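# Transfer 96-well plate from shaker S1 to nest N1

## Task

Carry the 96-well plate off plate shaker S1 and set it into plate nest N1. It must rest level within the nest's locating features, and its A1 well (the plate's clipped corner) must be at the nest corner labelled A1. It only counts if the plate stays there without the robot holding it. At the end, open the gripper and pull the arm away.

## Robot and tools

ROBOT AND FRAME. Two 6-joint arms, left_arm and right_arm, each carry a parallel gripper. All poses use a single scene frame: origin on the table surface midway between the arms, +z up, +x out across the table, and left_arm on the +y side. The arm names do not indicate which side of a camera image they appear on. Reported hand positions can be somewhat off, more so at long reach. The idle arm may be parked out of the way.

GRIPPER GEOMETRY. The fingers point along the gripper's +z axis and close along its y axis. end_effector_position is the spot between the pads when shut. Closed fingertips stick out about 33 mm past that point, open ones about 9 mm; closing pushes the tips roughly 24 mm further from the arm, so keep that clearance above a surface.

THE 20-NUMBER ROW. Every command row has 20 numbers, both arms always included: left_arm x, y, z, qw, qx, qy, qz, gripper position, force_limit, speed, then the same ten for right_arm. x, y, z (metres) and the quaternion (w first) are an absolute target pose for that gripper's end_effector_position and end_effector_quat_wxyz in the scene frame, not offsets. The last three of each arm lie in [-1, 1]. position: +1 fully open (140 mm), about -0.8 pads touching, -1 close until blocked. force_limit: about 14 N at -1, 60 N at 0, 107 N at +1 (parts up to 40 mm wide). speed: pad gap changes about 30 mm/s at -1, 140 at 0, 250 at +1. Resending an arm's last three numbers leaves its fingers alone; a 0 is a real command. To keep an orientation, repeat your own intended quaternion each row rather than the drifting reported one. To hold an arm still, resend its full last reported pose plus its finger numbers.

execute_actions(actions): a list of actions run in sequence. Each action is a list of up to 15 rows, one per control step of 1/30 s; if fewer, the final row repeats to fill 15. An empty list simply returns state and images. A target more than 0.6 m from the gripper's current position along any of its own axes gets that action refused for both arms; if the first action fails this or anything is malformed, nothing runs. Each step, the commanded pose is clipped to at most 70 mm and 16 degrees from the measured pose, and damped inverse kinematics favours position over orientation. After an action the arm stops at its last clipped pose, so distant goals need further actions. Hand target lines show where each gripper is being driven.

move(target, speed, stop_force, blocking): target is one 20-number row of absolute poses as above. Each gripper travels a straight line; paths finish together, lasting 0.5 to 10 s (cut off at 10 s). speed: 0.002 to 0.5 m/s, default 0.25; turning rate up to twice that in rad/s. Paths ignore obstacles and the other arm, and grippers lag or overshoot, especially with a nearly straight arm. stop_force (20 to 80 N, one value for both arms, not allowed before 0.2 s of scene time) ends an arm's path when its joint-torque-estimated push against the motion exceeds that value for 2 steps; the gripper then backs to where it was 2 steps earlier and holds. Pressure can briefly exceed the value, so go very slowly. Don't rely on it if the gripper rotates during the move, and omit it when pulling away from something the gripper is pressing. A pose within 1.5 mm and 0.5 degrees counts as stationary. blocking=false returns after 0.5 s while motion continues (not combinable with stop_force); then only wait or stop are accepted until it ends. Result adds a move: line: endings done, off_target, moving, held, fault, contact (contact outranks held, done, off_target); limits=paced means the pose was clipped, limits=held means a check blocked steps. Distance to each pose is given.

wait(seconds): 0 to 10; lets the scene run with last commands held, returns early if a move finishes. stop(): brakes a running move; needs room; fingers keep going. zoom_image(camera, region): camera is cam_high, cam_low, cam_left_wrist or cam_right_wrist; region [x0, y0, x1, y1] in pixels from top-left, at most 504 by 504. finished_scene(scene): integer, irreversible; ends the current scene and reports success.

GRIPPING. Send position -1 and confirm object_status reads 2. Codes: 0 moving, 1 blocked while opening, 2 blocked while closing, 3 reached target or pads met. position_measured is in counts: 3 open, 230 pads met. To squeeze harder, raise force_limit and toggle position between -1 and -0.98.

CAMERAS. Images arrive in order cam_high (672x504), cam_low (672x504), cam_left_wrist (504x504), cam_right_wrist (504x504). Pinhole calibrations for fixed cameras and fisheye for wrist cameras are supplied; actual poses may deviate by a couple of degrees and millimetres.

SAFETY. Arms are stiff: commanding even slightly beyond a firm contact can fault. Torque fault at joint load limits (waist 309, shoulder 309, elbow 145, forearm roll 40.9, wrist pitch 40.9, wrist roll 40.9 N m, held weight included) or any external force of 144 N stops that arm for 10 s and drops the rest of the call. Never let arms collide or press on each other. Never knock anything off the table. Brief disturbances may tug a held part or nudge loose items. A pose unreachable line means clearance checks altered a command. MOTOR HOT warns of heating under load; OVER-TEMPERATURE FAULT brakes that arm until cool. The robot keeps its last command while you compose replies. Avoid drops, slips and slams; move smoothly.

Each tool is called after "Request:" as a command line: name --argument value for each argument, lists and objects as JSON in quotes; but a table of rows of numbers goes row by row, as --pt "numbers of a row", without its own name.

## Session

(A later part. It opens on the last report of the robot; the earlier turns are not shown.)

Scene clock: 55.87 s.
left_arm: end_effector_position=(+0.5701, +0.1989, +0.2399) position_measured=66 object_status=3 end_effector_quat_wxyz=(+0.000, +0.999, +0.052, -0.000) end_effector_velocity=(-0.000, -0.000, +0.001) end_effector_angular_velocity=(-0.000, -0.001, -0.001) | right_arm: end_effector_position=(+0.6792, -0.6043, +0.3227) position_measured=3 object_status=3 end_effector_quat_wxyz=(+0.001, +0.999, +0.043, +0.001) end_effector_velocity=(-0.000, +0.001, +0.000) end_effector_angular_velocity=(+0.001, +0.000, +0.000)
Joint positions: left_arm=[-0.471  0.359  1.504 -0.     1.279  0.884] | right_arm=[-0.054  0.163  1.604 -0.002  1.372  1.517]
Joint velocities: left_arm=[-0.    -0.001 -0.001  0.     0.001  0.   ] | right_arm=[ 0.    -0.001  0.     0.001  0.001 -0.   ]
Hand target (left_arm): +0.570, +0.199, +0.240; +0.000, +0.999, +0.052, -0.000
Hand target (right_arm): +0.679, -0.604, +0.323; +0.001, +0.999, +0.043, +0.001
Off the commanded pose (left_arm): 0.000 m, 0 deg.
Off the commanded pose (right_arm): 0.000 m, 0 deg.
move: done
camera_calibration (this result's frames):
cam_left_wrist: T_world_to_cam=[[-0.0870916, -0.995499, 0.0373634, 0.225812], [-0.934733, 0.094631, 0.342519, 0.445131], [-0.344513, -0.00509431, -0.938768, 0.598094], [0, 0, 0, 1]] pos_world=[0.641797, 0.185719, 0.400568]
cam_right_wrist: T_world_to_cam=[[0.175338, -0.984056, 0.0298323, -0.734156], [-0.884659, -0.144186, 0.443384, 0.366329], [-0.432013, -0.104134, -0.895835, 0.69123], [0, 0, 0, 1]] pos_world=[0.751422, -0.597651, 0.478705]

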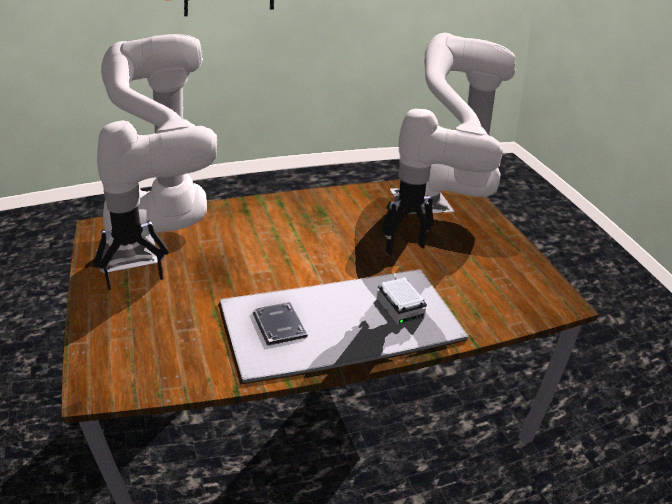

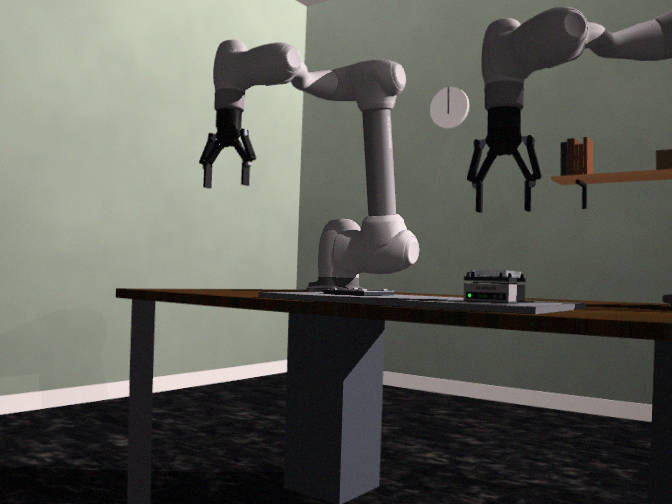

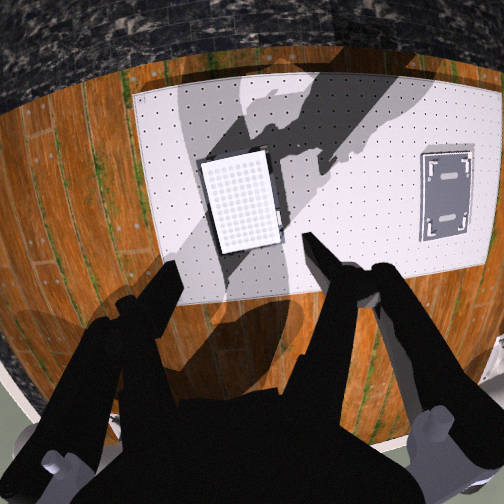

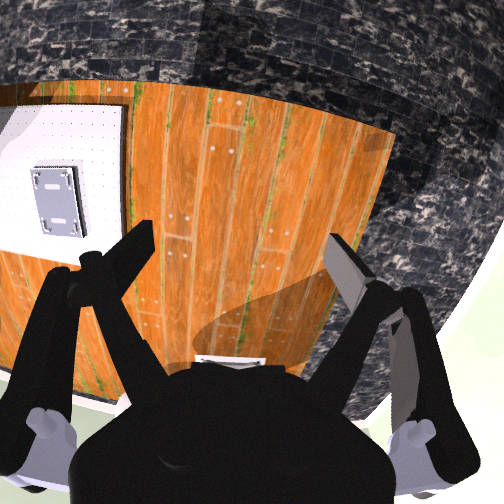

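Request:
move --target '[0.604,0.2,0.13,0,0.9986,0.052,0,0.5,0,0,0.6792,-0.6043,0.3227,0.001,0.999,0.043,0.001,1,0,0]' --speed 0.2

Request:
move --target '[0.604,0.2,0.094,0,0.9986,0.052,0,0.5,0,0,0.6792,-0.6043,0.3227,0.001,0.999,0.043,0.001,1,0,0]' --speed 0.06

Request:
move --target '[0.604,0.2,0.094,0,0.9986,0.052,0,-1,0.6,0,0.6792,-0.6043,0.3227,0.001,0.999,0.043,0.001,1,0,0]'

Request:
move --target '[0.604,0.2,0.104,0,0.9986,0.052,0,-1,0.6,0,0.6792,-0.6043,0.3227,0.001,0.999,0.043,0.001,1,0,0]' --speed 0.005 --stop_force 50

Request:
zoom_image --camera "cam_low" --region '[440, 230, 550, 320]'

Request:
zoom_image --camera "cam_high" --region '[350, 250, 460, 340]'

Scene clock: 63.30 s.
left_arm: end_effector_position=(+0.6039, +0.2000, +0.1301) position_measured=66 object_status=3 end_effector_quat_wxyz=(+0.000, +0.999, +0.052, +0.000) end_effector_velocity=(+0.000, +0.000, -0.001) end_effector_angular_velocity=(+0.001, -0.001, -0.001) | right_arm: end_effector_position=(+0.6792, -0.6043, +0.3227) position_measured=3 object_status=3 end_effector_quat_wxyz=(+0.001, +0.999, +0.043, +0.001) end_effector_velocity=(+0.000, +0.000, +0.000) end_effector_angular_velocity=(+0.000, +0.000, -0.000)
Joint positions: left_arm=[-0.446  0.466  1.556 -0.     1.12   0.909] | right_arm=[-0.054  0.163  1.604 -0.002  1.372  1.517]
Joint velocities: left_arm=[ 0.     0.001  0.     0.001 -0.001  0.   ] | right_arm=[-0. -0. -0.  0.  0.  0.]
Hand target (left_arm): +0.604, +0.200, +0.130; +0.000, +0.999, +0.052, +0.000
Hand target (right_arm): +0.679, -0.604, +0.323; +0.001, +0.999, +0.043, +0.001
Off the commanded pose (left_arm): 0.000 m, 0 deg.
Off the commanded pose (right_arm): 0.000 m, 0 deg.
move: done
camera_calibration (this result's frames):
cam_left_wrist: T_world_to_cam=[[-0.086721, -0.995529, 0.0374384, 0.233763], [-0.934818, 0.094308, 0.342375, 0.514328], [-0.344375, -0.00530691, -0.938817, 0.506636], [0, 0, 0, 1]] pos_world=[0.675549, 0.186901, 0.290793]
cam_right_wrist: T_world_to_cam=[[0.175338, -0.984056, 0.0298325, -0.734156], [-0.884659, -0.144186, 0.443384, 0.366329], [-0.432013, -0.104134, -0.895835, 0.691229], [0, 0, 0, 1]] pos_world=[0.751422, -0.597651, 0.478705]

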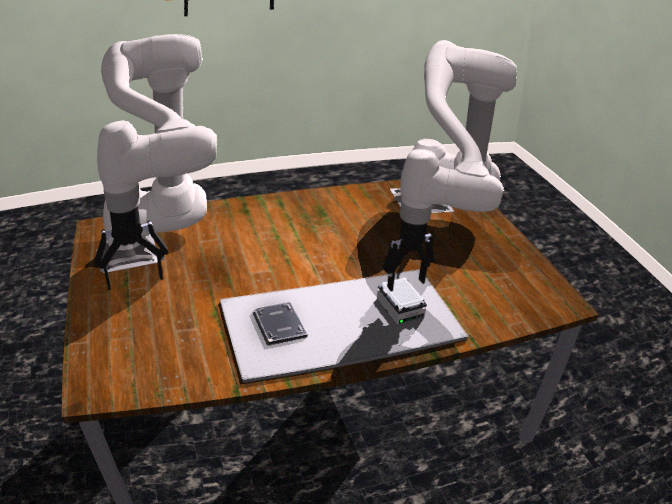

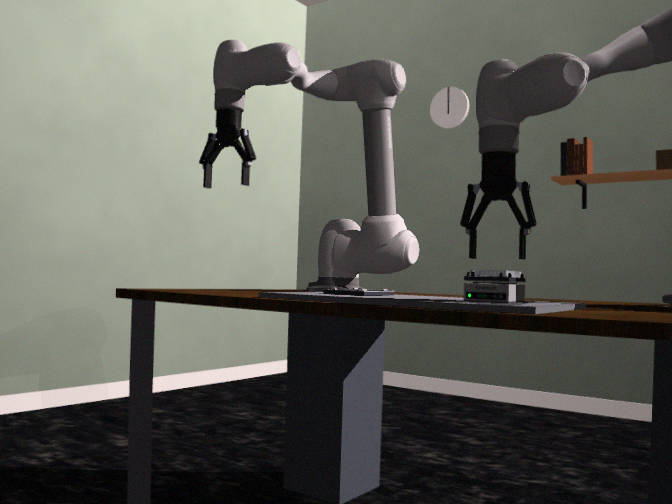

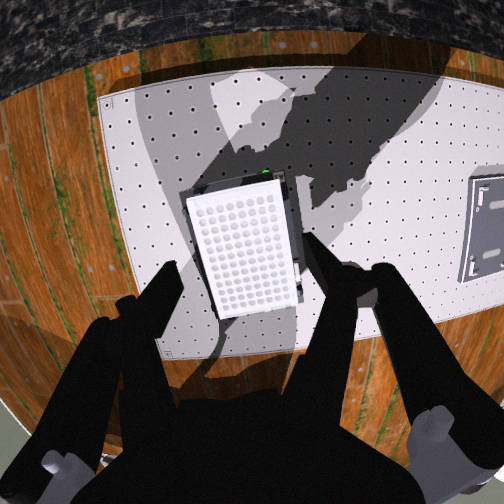

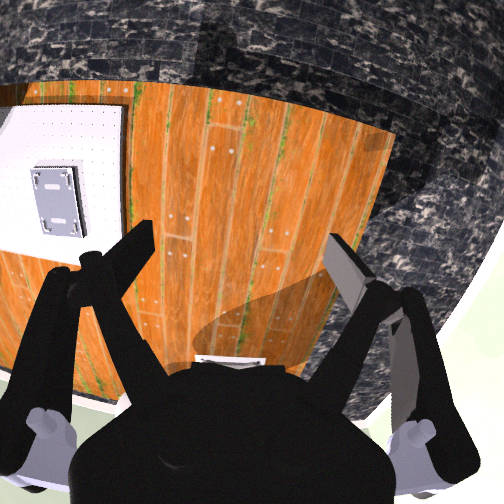

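Scene clock: 64.20 s.
left_arm: end_effector_position=(+0.6040, +0.2000, +0.0941) position_measured=66 object_status=3 end_effector_quat_wxyz=(-0.000, +0.999, +0.052, +0.000) end_effector_velocity=(+0.000, +0.000, -0.000) end_effector_angular_velocity=(-0.000, +0.000, +0.001) | right_arm: end_effector_position=(+0.6792, -0.6043, +0.3227) position_measured=3 object_status=3 end_effector_quat_wxyz=(+0.001, +0.999, +0.043, +0.001) end_effector_velocity=(-0.000, -0.000, -0.000) end_effector_angular_velocity=(+0.000, +0.000, -0.001)
Joint positions: left_arm=[-0.446  0.493  1.586  0.     1.062  0.909] | right_arm=[-0.054  0.163  1.604 -0.002  1.372  1.517]
Joint velocities: left_arm=[ 0.     0.     0.    -0.    -0.001  0.   ] | right_arm=[-0.  0.  0.  0. -0.  0.]
Hand target (left_arm): +0.604, +0.200, +0.094; -0.000, +0.999, +0.052, +0.000
Hand target (right_arm): +0.679, -0.604, +0.323; +0.001, +0.999, +0.043, +0.001
Off the commanded pose (left_arm): 0.000 m, 0 deg.
Off the commanded pose (right_arm): 0.000 m, 0 deg.
move: done
camera_calibration (this result's frames):
cam_left_wrist: T_world_to_cam=[[-0.0868679, -0.995521, 0.0373098, 0.23521], [-0.934796, 0.0944018, 0.342411, 0.526734], [-0.344399, -0.00513254, -0.938809, 0.472793], [0, 0, 0, 1]] pos_world=[0.67565, 0.186858, 0.254727]
cam_right_wrist: T_world_to_cam=[[0.175338, -0.984056, 0.0298324, -0.734156], [-0.884659, -0.144186, 0.443384, 0.366329], [-0.432013, -0.104134, -0.895835, 0.69123], [0, 0, 0, 1]] pos_world=[0.751422, -0.597651, 0.478705]

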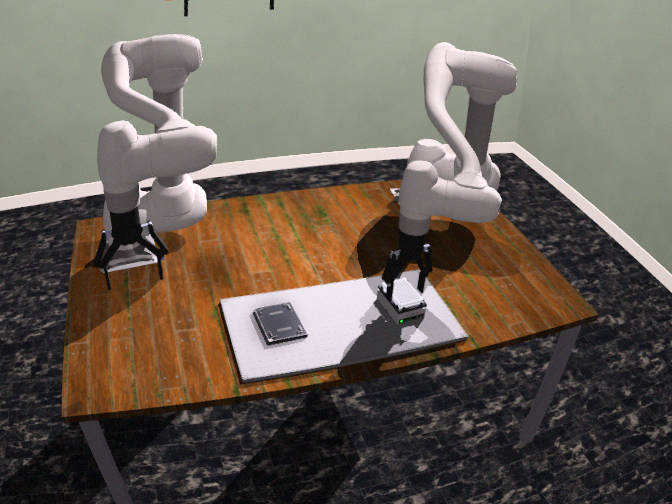

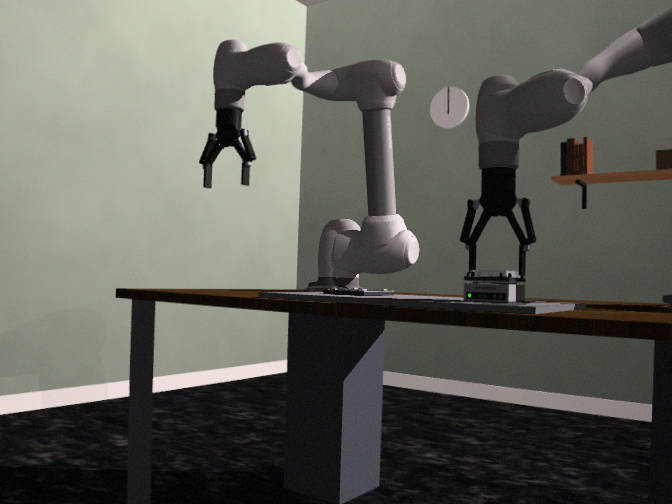

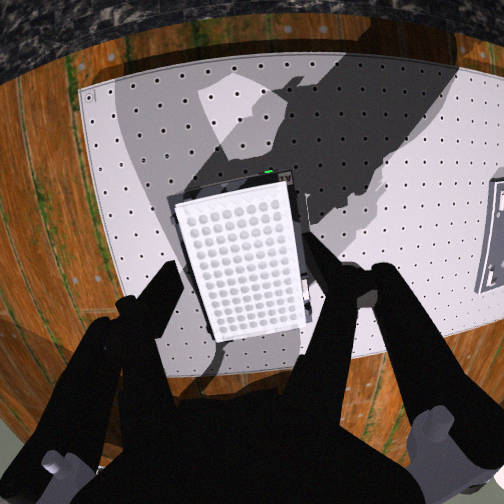

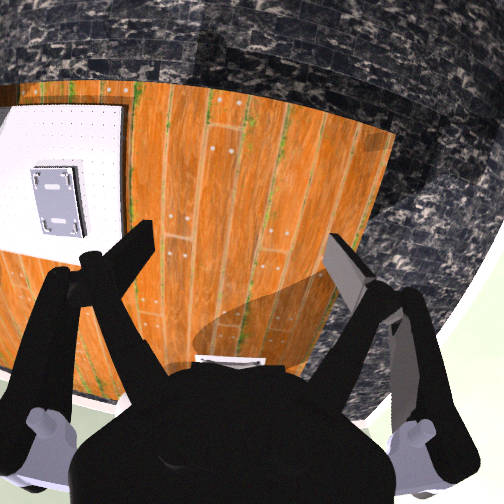

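Scene clock: 64.90 s.
left_arm: end_effector_position=(+0.6040, +0.1999, +0.0941) position_measured=108 object_status=2 end_effector_quat_wxyz=(+0.000, +0.999, +0.052, +0.000) end_effector_velocity=(+0.000, +0.001, +0.000) end_effector_angular_velocity=(+0.001, +0.001, -0.001) | right_arm: end_effector_position=(+0.6792, -0.6043, +0.3227) position_measured=3 object_status=3 end_effector_quat_wxyz=(+0.001, +0.999, +0.043, +0.001) end_effector_velocity=(-0.000, +0.001, +0.000) end_effector_angular_velocity=(-0.001, +0.000, +0.002)
Joint positions: left_arm=[-0.446  0.493  1.586 -0.     1.062  0.909] | right_arm=[-0.054  0.163  1.604 -0.002  1.372  1.517]
Joint velocities: left_arm=[ 0.     0.    -0.     0.001  0.001  0.001] | right_arm=[ 0.002 -0.     0.    -0.001  0.001 -0.   ]
Hand target (left_arm): +0.604, +0.200, +0.094; +0.000, +0.999, +0.052, -0.000
Hand target (right_arm): +0.679, -0.604, +0.323; +0.001, +0.999, +0.043, +0.001
Off the commanded pose (left_arm): 0.000 m, 0 deg.
Off the commanded pose (right_arm): 0.000 m, 0 deg.
move: done
camera_calibration (this result's frames):
cam_left_wrist: T_world_to_cam=[[-0.0869894, -0.995504, 0.0374788, 0.235127], [-0.93483, 0.0945734, 0.342271, 0.52677], [-0.344277, -0.00526239, -0.938853, 0.47284], [0, 0, 0, 1]] pos_world=[0.675682, 0.18674, 0.254817]
cam_right_wrist: T_world_to_cam=[[0.175338, -0.984056, 0.0298323, -0.734156], [-0.884659, -0.144186, 0.443384, 0.366329], [-0.432013, -0.104133, -0.895835, 0.69123], [0, 0, 0, 1]] pos_world=[0.751422, -0.597651, 0.478705]

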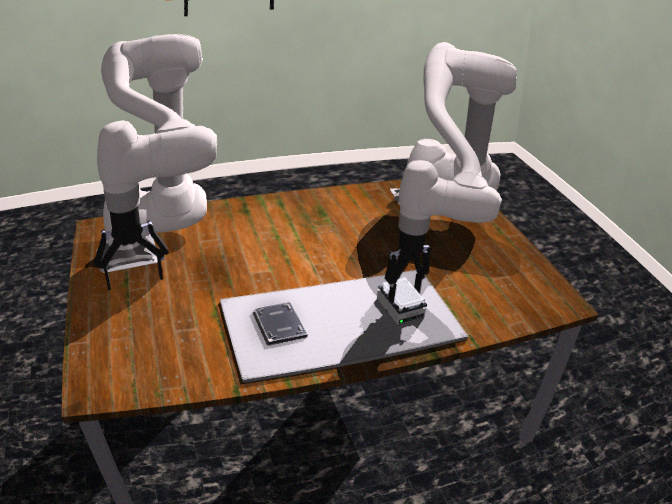

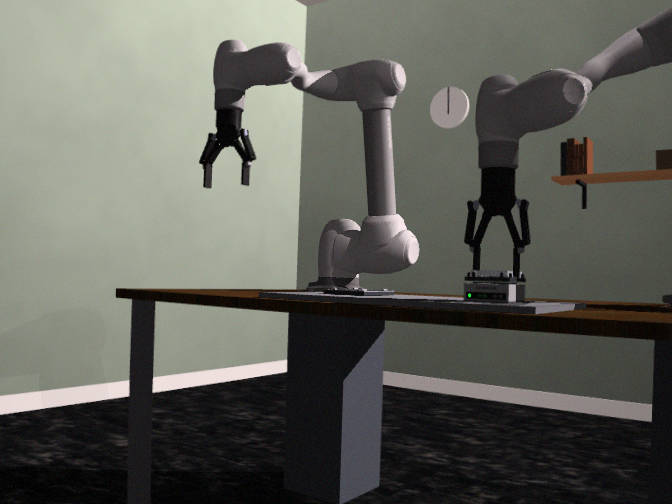

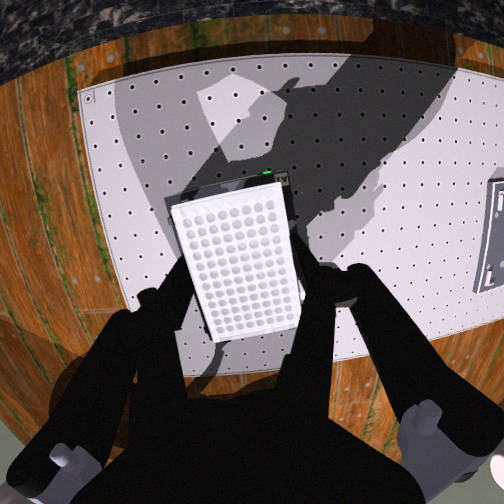

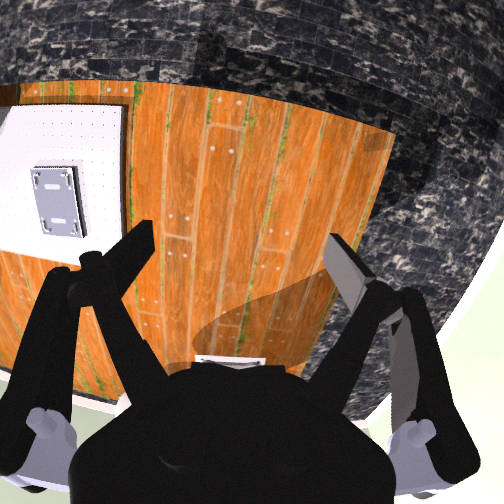

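Scene clock: 65.60 s.
left_arm: end_effector_position=(+0.6040, +0.1999, +0.0960) position_measured=109 object_status=2 end_effector_quat_wxyz=(-0.000, +0.999, +0.052, -0.000) end_effector_velocity=(+0.002, -0.001, +0.000) end_effector_angular_velocity=(-0.003, -0.005, +0.001) | right_arm: end_effector_position=(+0.6792, -0.6043, +0.3227) position_measured=3 object_status=3 end_effector_quat_wxyz=(+0.001, +0.999, +0.043, +0.001) end_effector_velocity=(-0.000, -0.001, -0.000) end_effector_angular_velocity=(+0.000, +0.001, -0.002)
Joint positions: left_arm=[-0.446  0.492  1.584 -0.     1.066  0.909] | right_arm=[-0.054  0.163  1.604 -0.002  1.372  1.517]
Joint velocities: left_arm=[ 0.    -0.    -0.     0.001 -0.005 -0.001] | right_arm=[-0.001  0.     0.     0.     0.001  0.   ]
Hand target (left_arm): +0.604, +0.200, +0.096; -0.000, +0.999, +0.052, -0.000
Hand target (right_arm): +0.679, -0.604, +0.323; +0.001, +0.999, +0.043, +0.001
Off the commanded pose (left_arm): 0.008 m, 0 deg.
Off the commanded pose (right_arm): 0.000 m, 0 deg.
move: contact (left_arm)
camera_calibration (this result's frames):
cam_left_wrist: T_world_to_cam=[[-0.0869893, -0.99551, 0.037324, 0.235099], [-0.934736, 0.0945215, 0.342541, 0.526033], [-0.344531, -0.00509066, -0.938761, 0.474653], [0, 0, 0, 1]] pos_world=[0.675686, 0.186738, 0.256623]
cam_right_wrist: T_world_to_cam=[[0.175338, -0.984056, 0.0298323, -0.734156], [-0.884659, -0.144186, 0.443384, 0.366329], [-0.432013, -0.104134, -0.895835, 0.69123], [0, 0, 0, 1]] pos_world=[0.751422, -0.597651, 0.478705]

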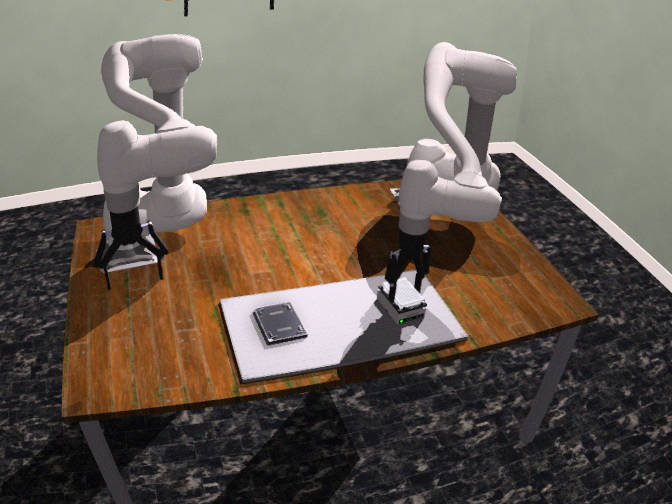

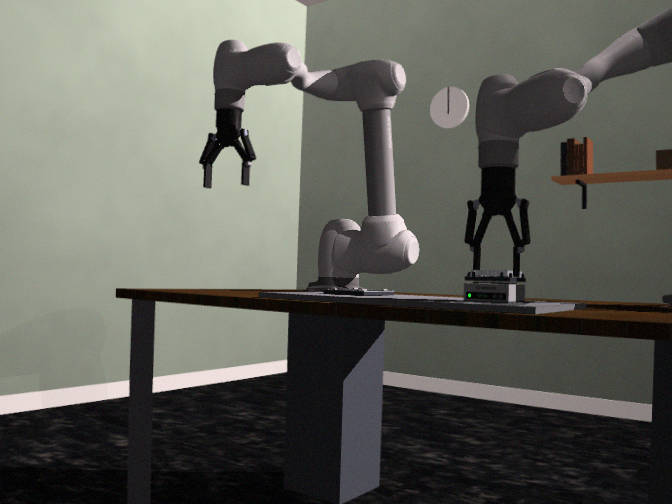

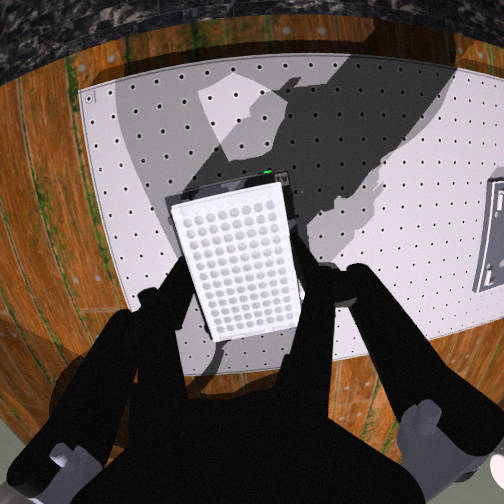

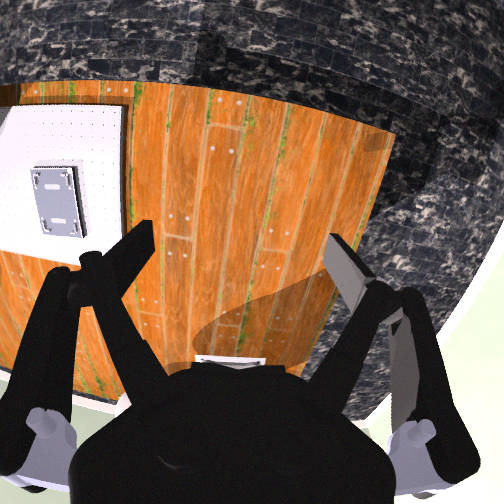

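Region (440, 230, 550, 320) of cam_low's 672x504 image, scaled by 4.582, with more detail than that image has; it fills the top 412 rows of this view, and the rest is white.

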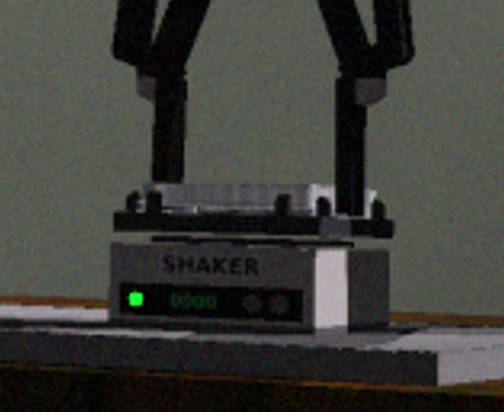

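Region (350, 250, 460, 340) of cam_high's 672x504 image, scaled by 4.582, with more detail than that image has; it fills the top 412 rows of this view, and the rest is white.

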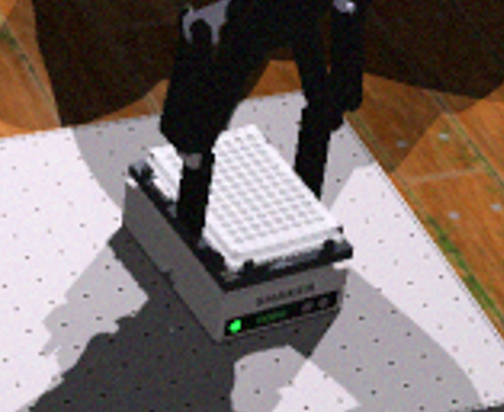

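Request:
move --target '[0.601,0.196,0.096,0,0.9986,0.052,0,-1,0.6,0,0.6792,-0.6043,0.3227,0.001,0.999,0.043,0.001,1,0,0]' --speed 0.005 --stop_force 60

Request:
move --target '[0.601,0.196,0.108,0,0.9986,0.052,0,-1,0.6,0,0.6792,-0.6043,0.3227,0.001,0.999,0.043,0.001,1,0,0]' --speed 0.004 --stop_force 75

Request:
zoom_image --camera "cam_low" --region '[440, 230, 550, 320]'

Scene clock: 70.07 s.
left_arm: end_effector_position=(+0.6013, +0.1963, +0.0960) position_measured=109 object_status=2 end_effector_quat_wxyz=(-0.000, +0.999, +0.052, +0.000) end_effector_velocity=(+0.001, +0.001, +0.000) end_effector_angular_velocity=(-0.001, -0.001, +0.001) | right_arm: end_effector_position=(+0.6792, -0.6043, +0.3227) position_measured=3 object_status=3 end_effector_quat_wxyz=(+0.001, +0.999, +0.043, +0.001) end_effector_velocity=(-0.000, +0.000, -0.000) end_effector_angular_velocity=(-0.001, +0.001, +0.001)
Joint positions: left_arm=[-0.452  0.491  1.586  0.     1.065  0.903] | right_arm=[-0.054  0.163  1.604 -0.002  1.372  1.517]
Joint velocities: left_arm=[ 0.001 -0.    -0.     0.    -0.001  0.001] | right_arm=[ 0.001  0.     0.    -0.001  0.001  0.   ]
Hand target (left_arm): +0.601, +0.196, +0.096; -0.000, +0.999, +0.052, +0.000
Hand target (right_arm): +0.679, -0.604, +0.323; +0.001, +0.999, +0.043, +0.001
Off the commanded pose (left_arm): 0.000 m, 0 deg.
Off the commanded pose (right_arm): 0.000 m, 0 deg.
move: contact (left_arm)
camera_calibration (this result's frames):
cam_left_wrist: T_world_to_cam=[[-0.0871056, -0.995508, 0.0371079, 0.231381], [-0.934851, 0.0945545, 0.342219, 0.523906], [-0.344191, -0.0048811, -0.938887, 0.473515], [0, 0, 0, 1]] pos_world=[0.672908, 0.183115, 0.256701]
cam_right_wrist: T_world_to_cam=[[0.175338, -0.984056, 0.0298324, -0.734156], [-0.884659, -0.144186, 0.443384, 0.366329], [-0.432013, -0.104134, -0.895835, 0.69123], [0, 0, 0, 1]] pos_world=[0.751422, -0.597651, 0.478705]

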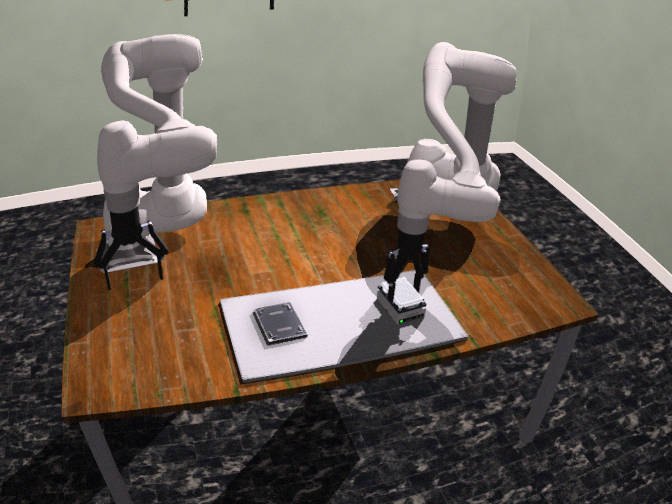

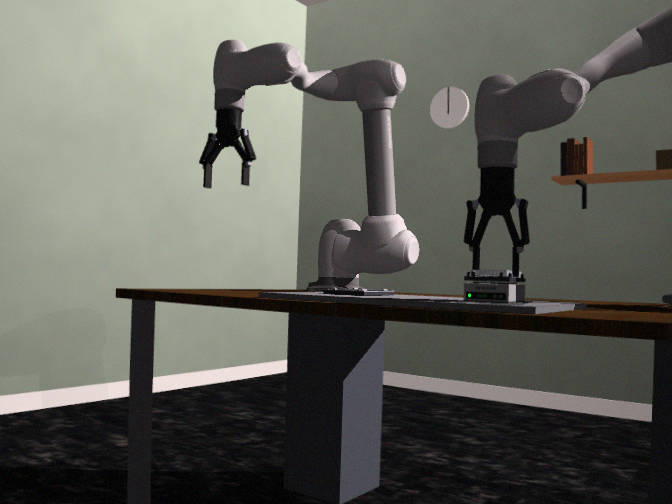

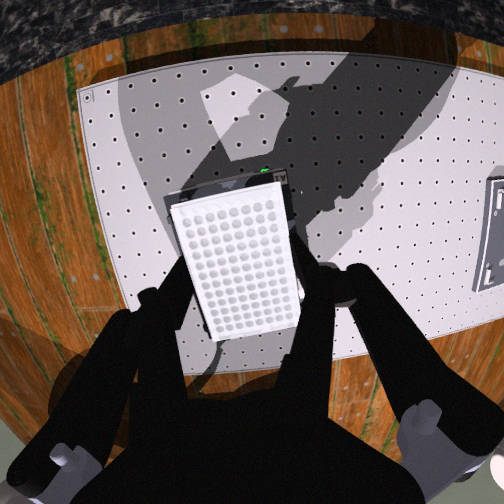

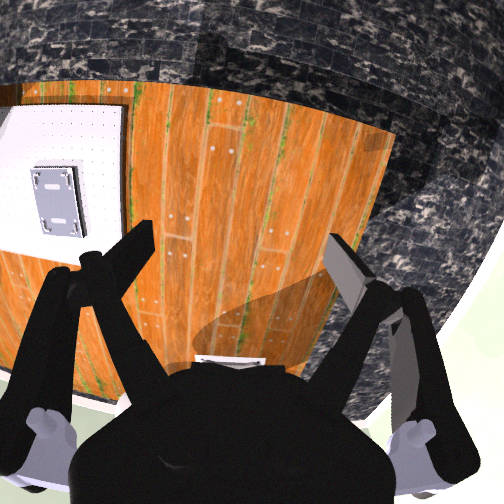

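Scene clock: 73.27 s.
left_arm: end_effector_position=(+0.6010, +0.1960, +0.1080) position_measured=109 object_status=2 end_effector_quat_wxyz=(+0.000, +0.999, +0.052, -0.000) end_effector_velocity=(-0.000, -0.001, +0.000) end_effector_angular_velocity=(-0.001, +0.000, +0.002) | right_arm: end_effector_position=(+0.6792, -0.6043, +0.3227) position_measured=3 object_status=3 end_effector_quat_wxyz=(+0.001, +0.999, +0.043, +0.001) end_effector_velocity=(-0.000, -0.001, +0.000) end_effector_angular_velocity=(-0.000, +0.000, -0.001)
Joint positions: left_arm=[-0.452  0.482  1.576 -0.     1.084  0.903] | right_arm=[-0.054  0.163  1.604 -0.002  1.372  1.517]
Joint velocities: left_arm=[-0.001  0.    -0.    -0.001 -0.001 -0.002] | right_arm=[-0.001 -0.    -0.    -0.     0.001 -0.   ]
Hand target (left_arm): +0.601, +0.196, +0.108; +0.000, +0.999, +0.052, -0.000
Hand target (right_arm): +0.679, -0.604, +0.323; +0.001, +0.999, +0.043, +0.001
Off the commanded pose (left_arm): 0.000 m, 0 deg.
Off the commanded pose (right_arm): 0.000 m, 0 deg.
move: done
camera_calibration (this result's frames):
cam_left_wrist: T_world_to_cam=[[-0.0869532, -0.995512, 0.0373428, 0.230446], [-0.934765, 0.0944936, 0.34247, 0.519535], [-0.344462, -0.00512791, -0.938786, 0.484858], [0, 0, 0, 1]] pos_world=[0.672696, 0.182805, 0.268647]
cam_right_wrist: T_world_to_cam=[[0.175338, -0.984056, 0.0298324, -0.734156], [-0.884659, -0.144186, 0.443384, 0.366329], [-0.432013, -0.104134, -0.895835, 0.691229], [0, 0, 0, 1]] pos_world=[0.751422, -0.597651, 0.478705]

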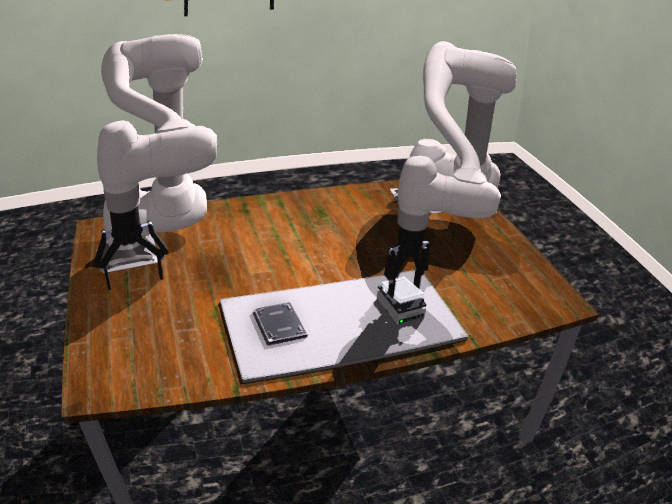

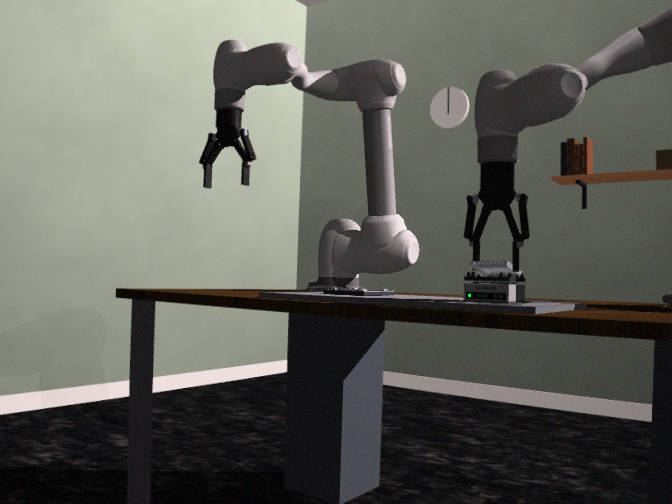

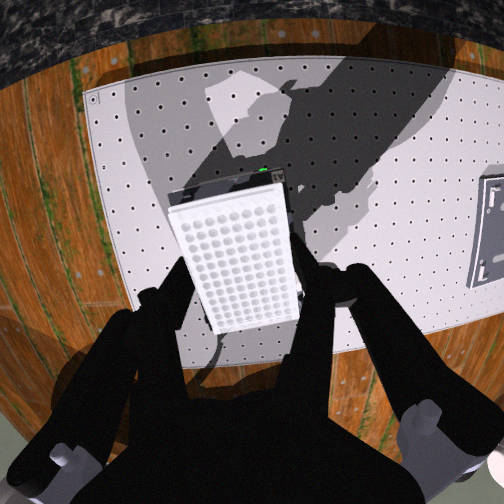

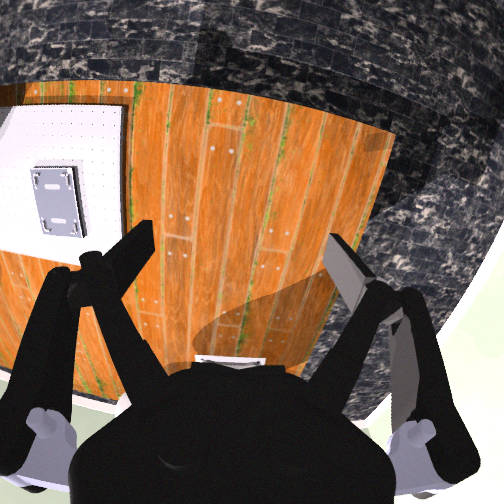

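Region (440, 230, 550, 320) of cam_low's 672x504 image, scaled by 4.582, with more detail than that image has; it fills the top 412 rows of this view, and the rest is white.

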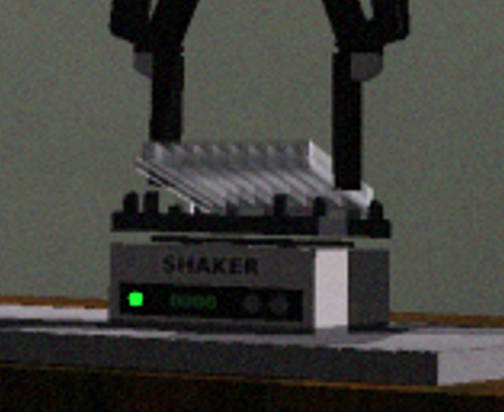

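Request:
move --target '[0.611,0.197,0.112,0,0.9986,0.052,0,-1,0.6,0,0.6792,-0.6043,0.3227,0.001,0.999,0.043,0.001,1,0,0]' --speed 0.005 --stop_force 60

Request:
move --target '[0.613,0.197,0.125,0,0.9986,0.052,0,-1,0.6,0,0.6792,-0.6043,0.3227,0.001,0.999,0.043,0.001,1,0,0]' --speed 0.006 --stop_force 60

Request:
zoom_image --camera "cam_low" --region '[440, 210, 550, 320]'

Request:
zoom_image --camera "cam_high" --region '[350, 240, 460, 340]'

Scene clock: 81.73 s.
left_arm: end_effector_position=(+0.6110, +0.1970, +0.1120) position_measured=109 object_status=2 end_effector_quat_wxyz=(+0.000, +0.999, +0.052, -0.000) end_effector_velocity=(+0.001, +0.000, +0.000) end_effector_angular_velocity=(-0.001, -0.000, -0.001) | right_arm: end_effector_position=(+0.6792, -0.6043, +0.3227) position_measured=3 object_status=3 end_effector_quat_wxyz=(+0.001, +0.999, +0.043, +0.001) end_effector_velocity=(-0.000, -0.000, -0.000) end_effector_angular_velocity=(-0.001, +0.001, +0.000)
Joint positions: left_arm=[-0.444  0.49   1.554 -0.     1.097  0.911] | right_arm=[-0.054  0.163  1.604 -0.002  1.372  1.517]
Joint velocities: left_arm=[ 0.001  0.    -0.001 -0.001 -0.     0.002] | right_arm=[ 0.    -0.     0.    -0.001  0.001  0.   ]
Hand target (left_arm): +0.611, +0.197, +0.112; +0.000, +0.999, +0.052, -0.000
Hand target (right_arm): +0.679, -0.604, +0.323; +0.001, +0.999, +0.043, +0.001
Off the commanded pose (left_arm): 0.000 m, 0 deg.
Off the commanded pose (right_arm): 0.000 m, 0 deg.
move: done
camera_calibration (this result's frames):
cam_left_wrist: T_world_to_cam=[[-0.0869499, -0.995512, 0.037358, 0.232156], [-0.934769, 0.0944957, 0.342457, 0.527415], [-0.34445, -0.00514447, -0.93879, 0.49206], [0, 0, 0, 1]] pos_world=[0.682687, 0.183807, 0.272651]
cam_right_wrist: T_world_to_cam=[[0.175338, -0.984056, 0.0298324, -0.734156], [-0.884659, -0.144186, 0.443384, 0.366329], [-0.432013, -0.104134, -0.895835, 0.691229], [0, 0, 0, 1]] pos_world=[0.751422, -0.597651, 0.478705]

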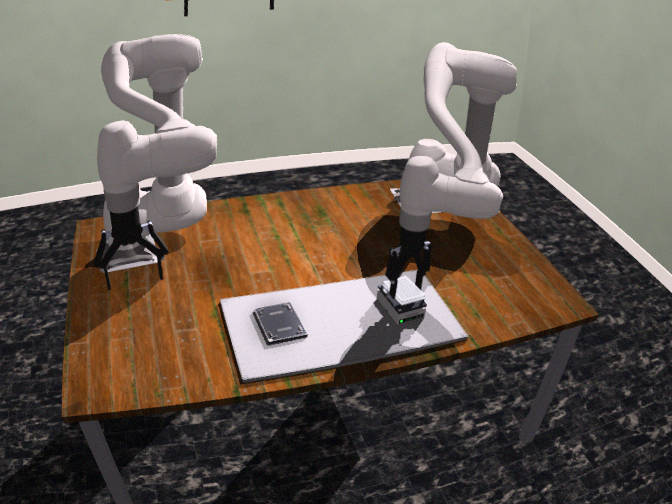

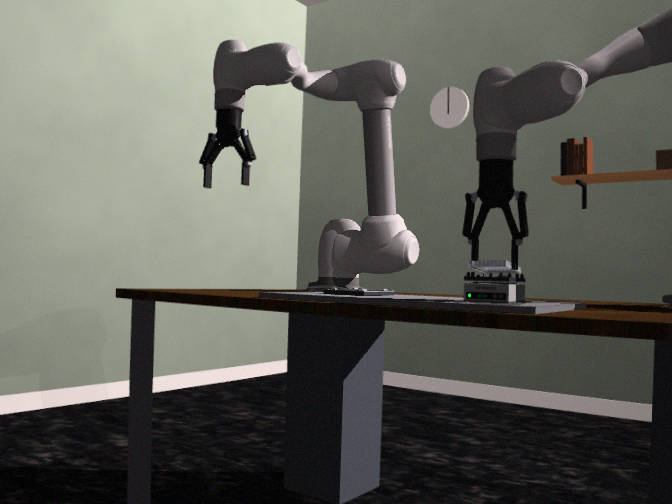

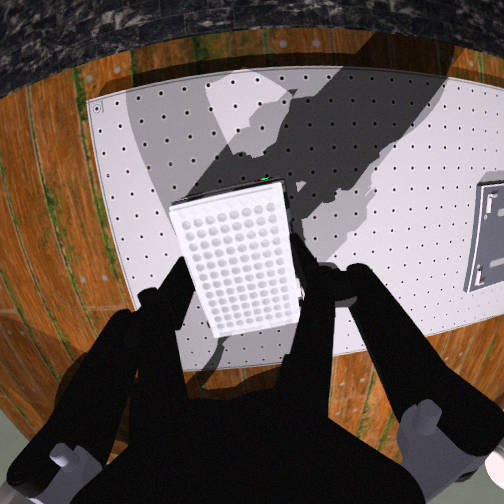

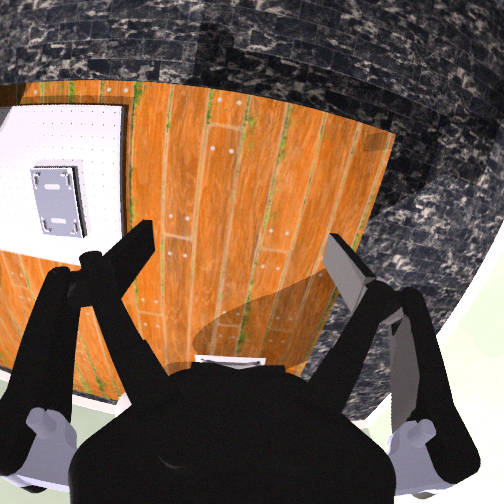

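Scene clock: 84.13 s.
left_arm: end_effector_position=(+0.6130, +0.1970, +0.1250) position_measured=109 object_status=2 end_effector_quat_wxyz=(+0.000, +0.999, +0.052, -0.000) end_effector_velocity=(-0.000, -0.001, +0.001) end_effector_angular_velocity=(-0.001, -0.001, -0.001) | right_arm: end_effector_position=(+0.6792, -0.6043, +0.3227) position_measured=3 object_status=3 end_effector_quat_wxyz=(+0.001, +0.999, +0.043, +0.001) end_effector_velocity=(+0.000, -0.001, -0.000) end_effector_angular_velocity=(+0.000, -0.000, -0.001)
Joint positions: left_arm=[-0.443  0.484  1.539 -0.     1.119  0.912] | right_arm=[-0.054  0.163  1.604 -0.002  1.372  1.517]
Joint velocities: left_arm=[-0.    -0.001 -0.    -0.001 -0.     0.001] | right_arm=[-0.001  0.001  0.     0.    -0.001  0.   ]
Hand target (left_arm): +0.613, +0.197, +0.125; +0.000, +0.999, +0.052, -0.000
Hand target (right_arm): +0.679, -0.604, +0.323; +0.001, +0.999, +0.043, +0.001
Off the commanded pose (left_arm): 0.000 m, 0 deg.
Off the commanded pose (right_arm): 0.000 m, 0 deg.
move: done
camera_calibration (this result's frames):
cam_left_wrist: T_world_to_cam=[[-0.0869604, -0.995512, 0.0373384, 0.231859], [-0.934769, 0.0944988, 0.342458, 0.524847], [-0.344449, -0.00512249, -0.938791, 0.504946], [0, 0, 0, 1]] pos_world=[0.684702, 0.183807, 0.285643]
cam_right_wrist: T_world_to_cam=[[0.175338, -0.984056, 0.0298324, -0.734156], [-0.884659, -0.144186, 0.443384, 0.366329], [-0.432013, -0.104134, -0.895835, 0.691229], [0, 0, 0, 1]] pos_world=[0.751422, -0.597651, 0.478705]

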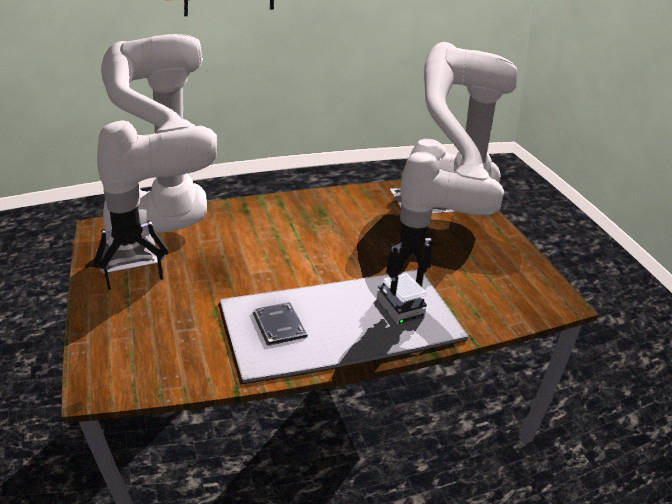

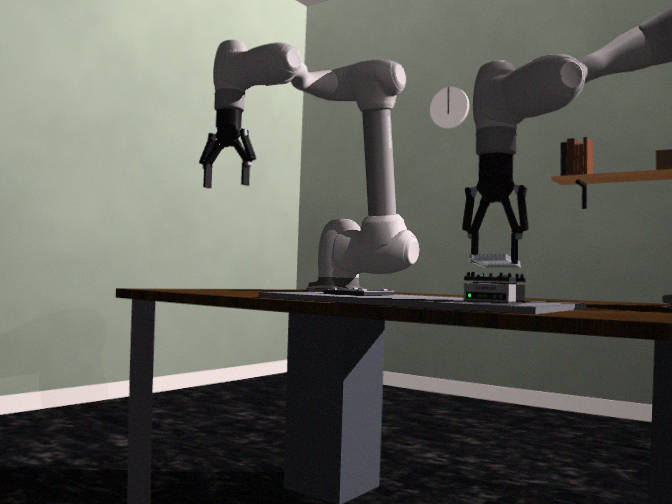

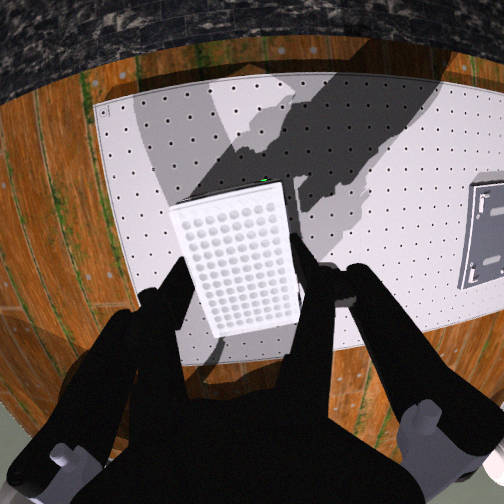

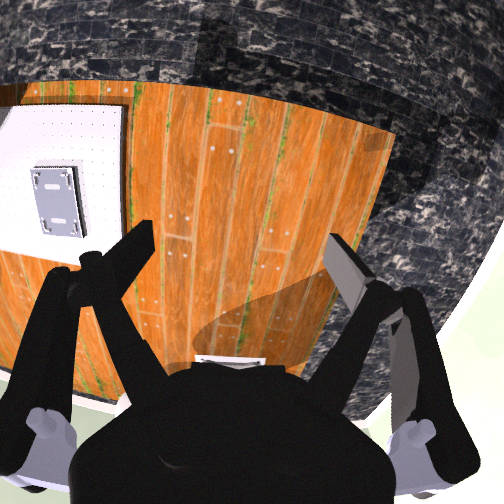

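Region (440, 210, 550, 320) of cam_low's 672x504 image, scaled by 4.582, with more detail than that image has.

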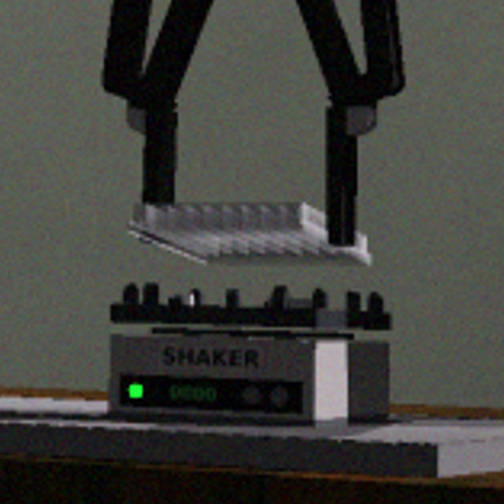

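Region (350, 240, 460, 340) of cam_high's 672x504 image, scaled by 4.582, with more detail than that image has; it fills the top 458 rows of this view, and the rest is white.

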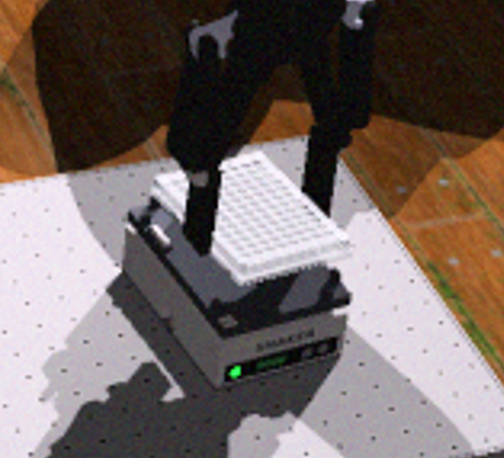

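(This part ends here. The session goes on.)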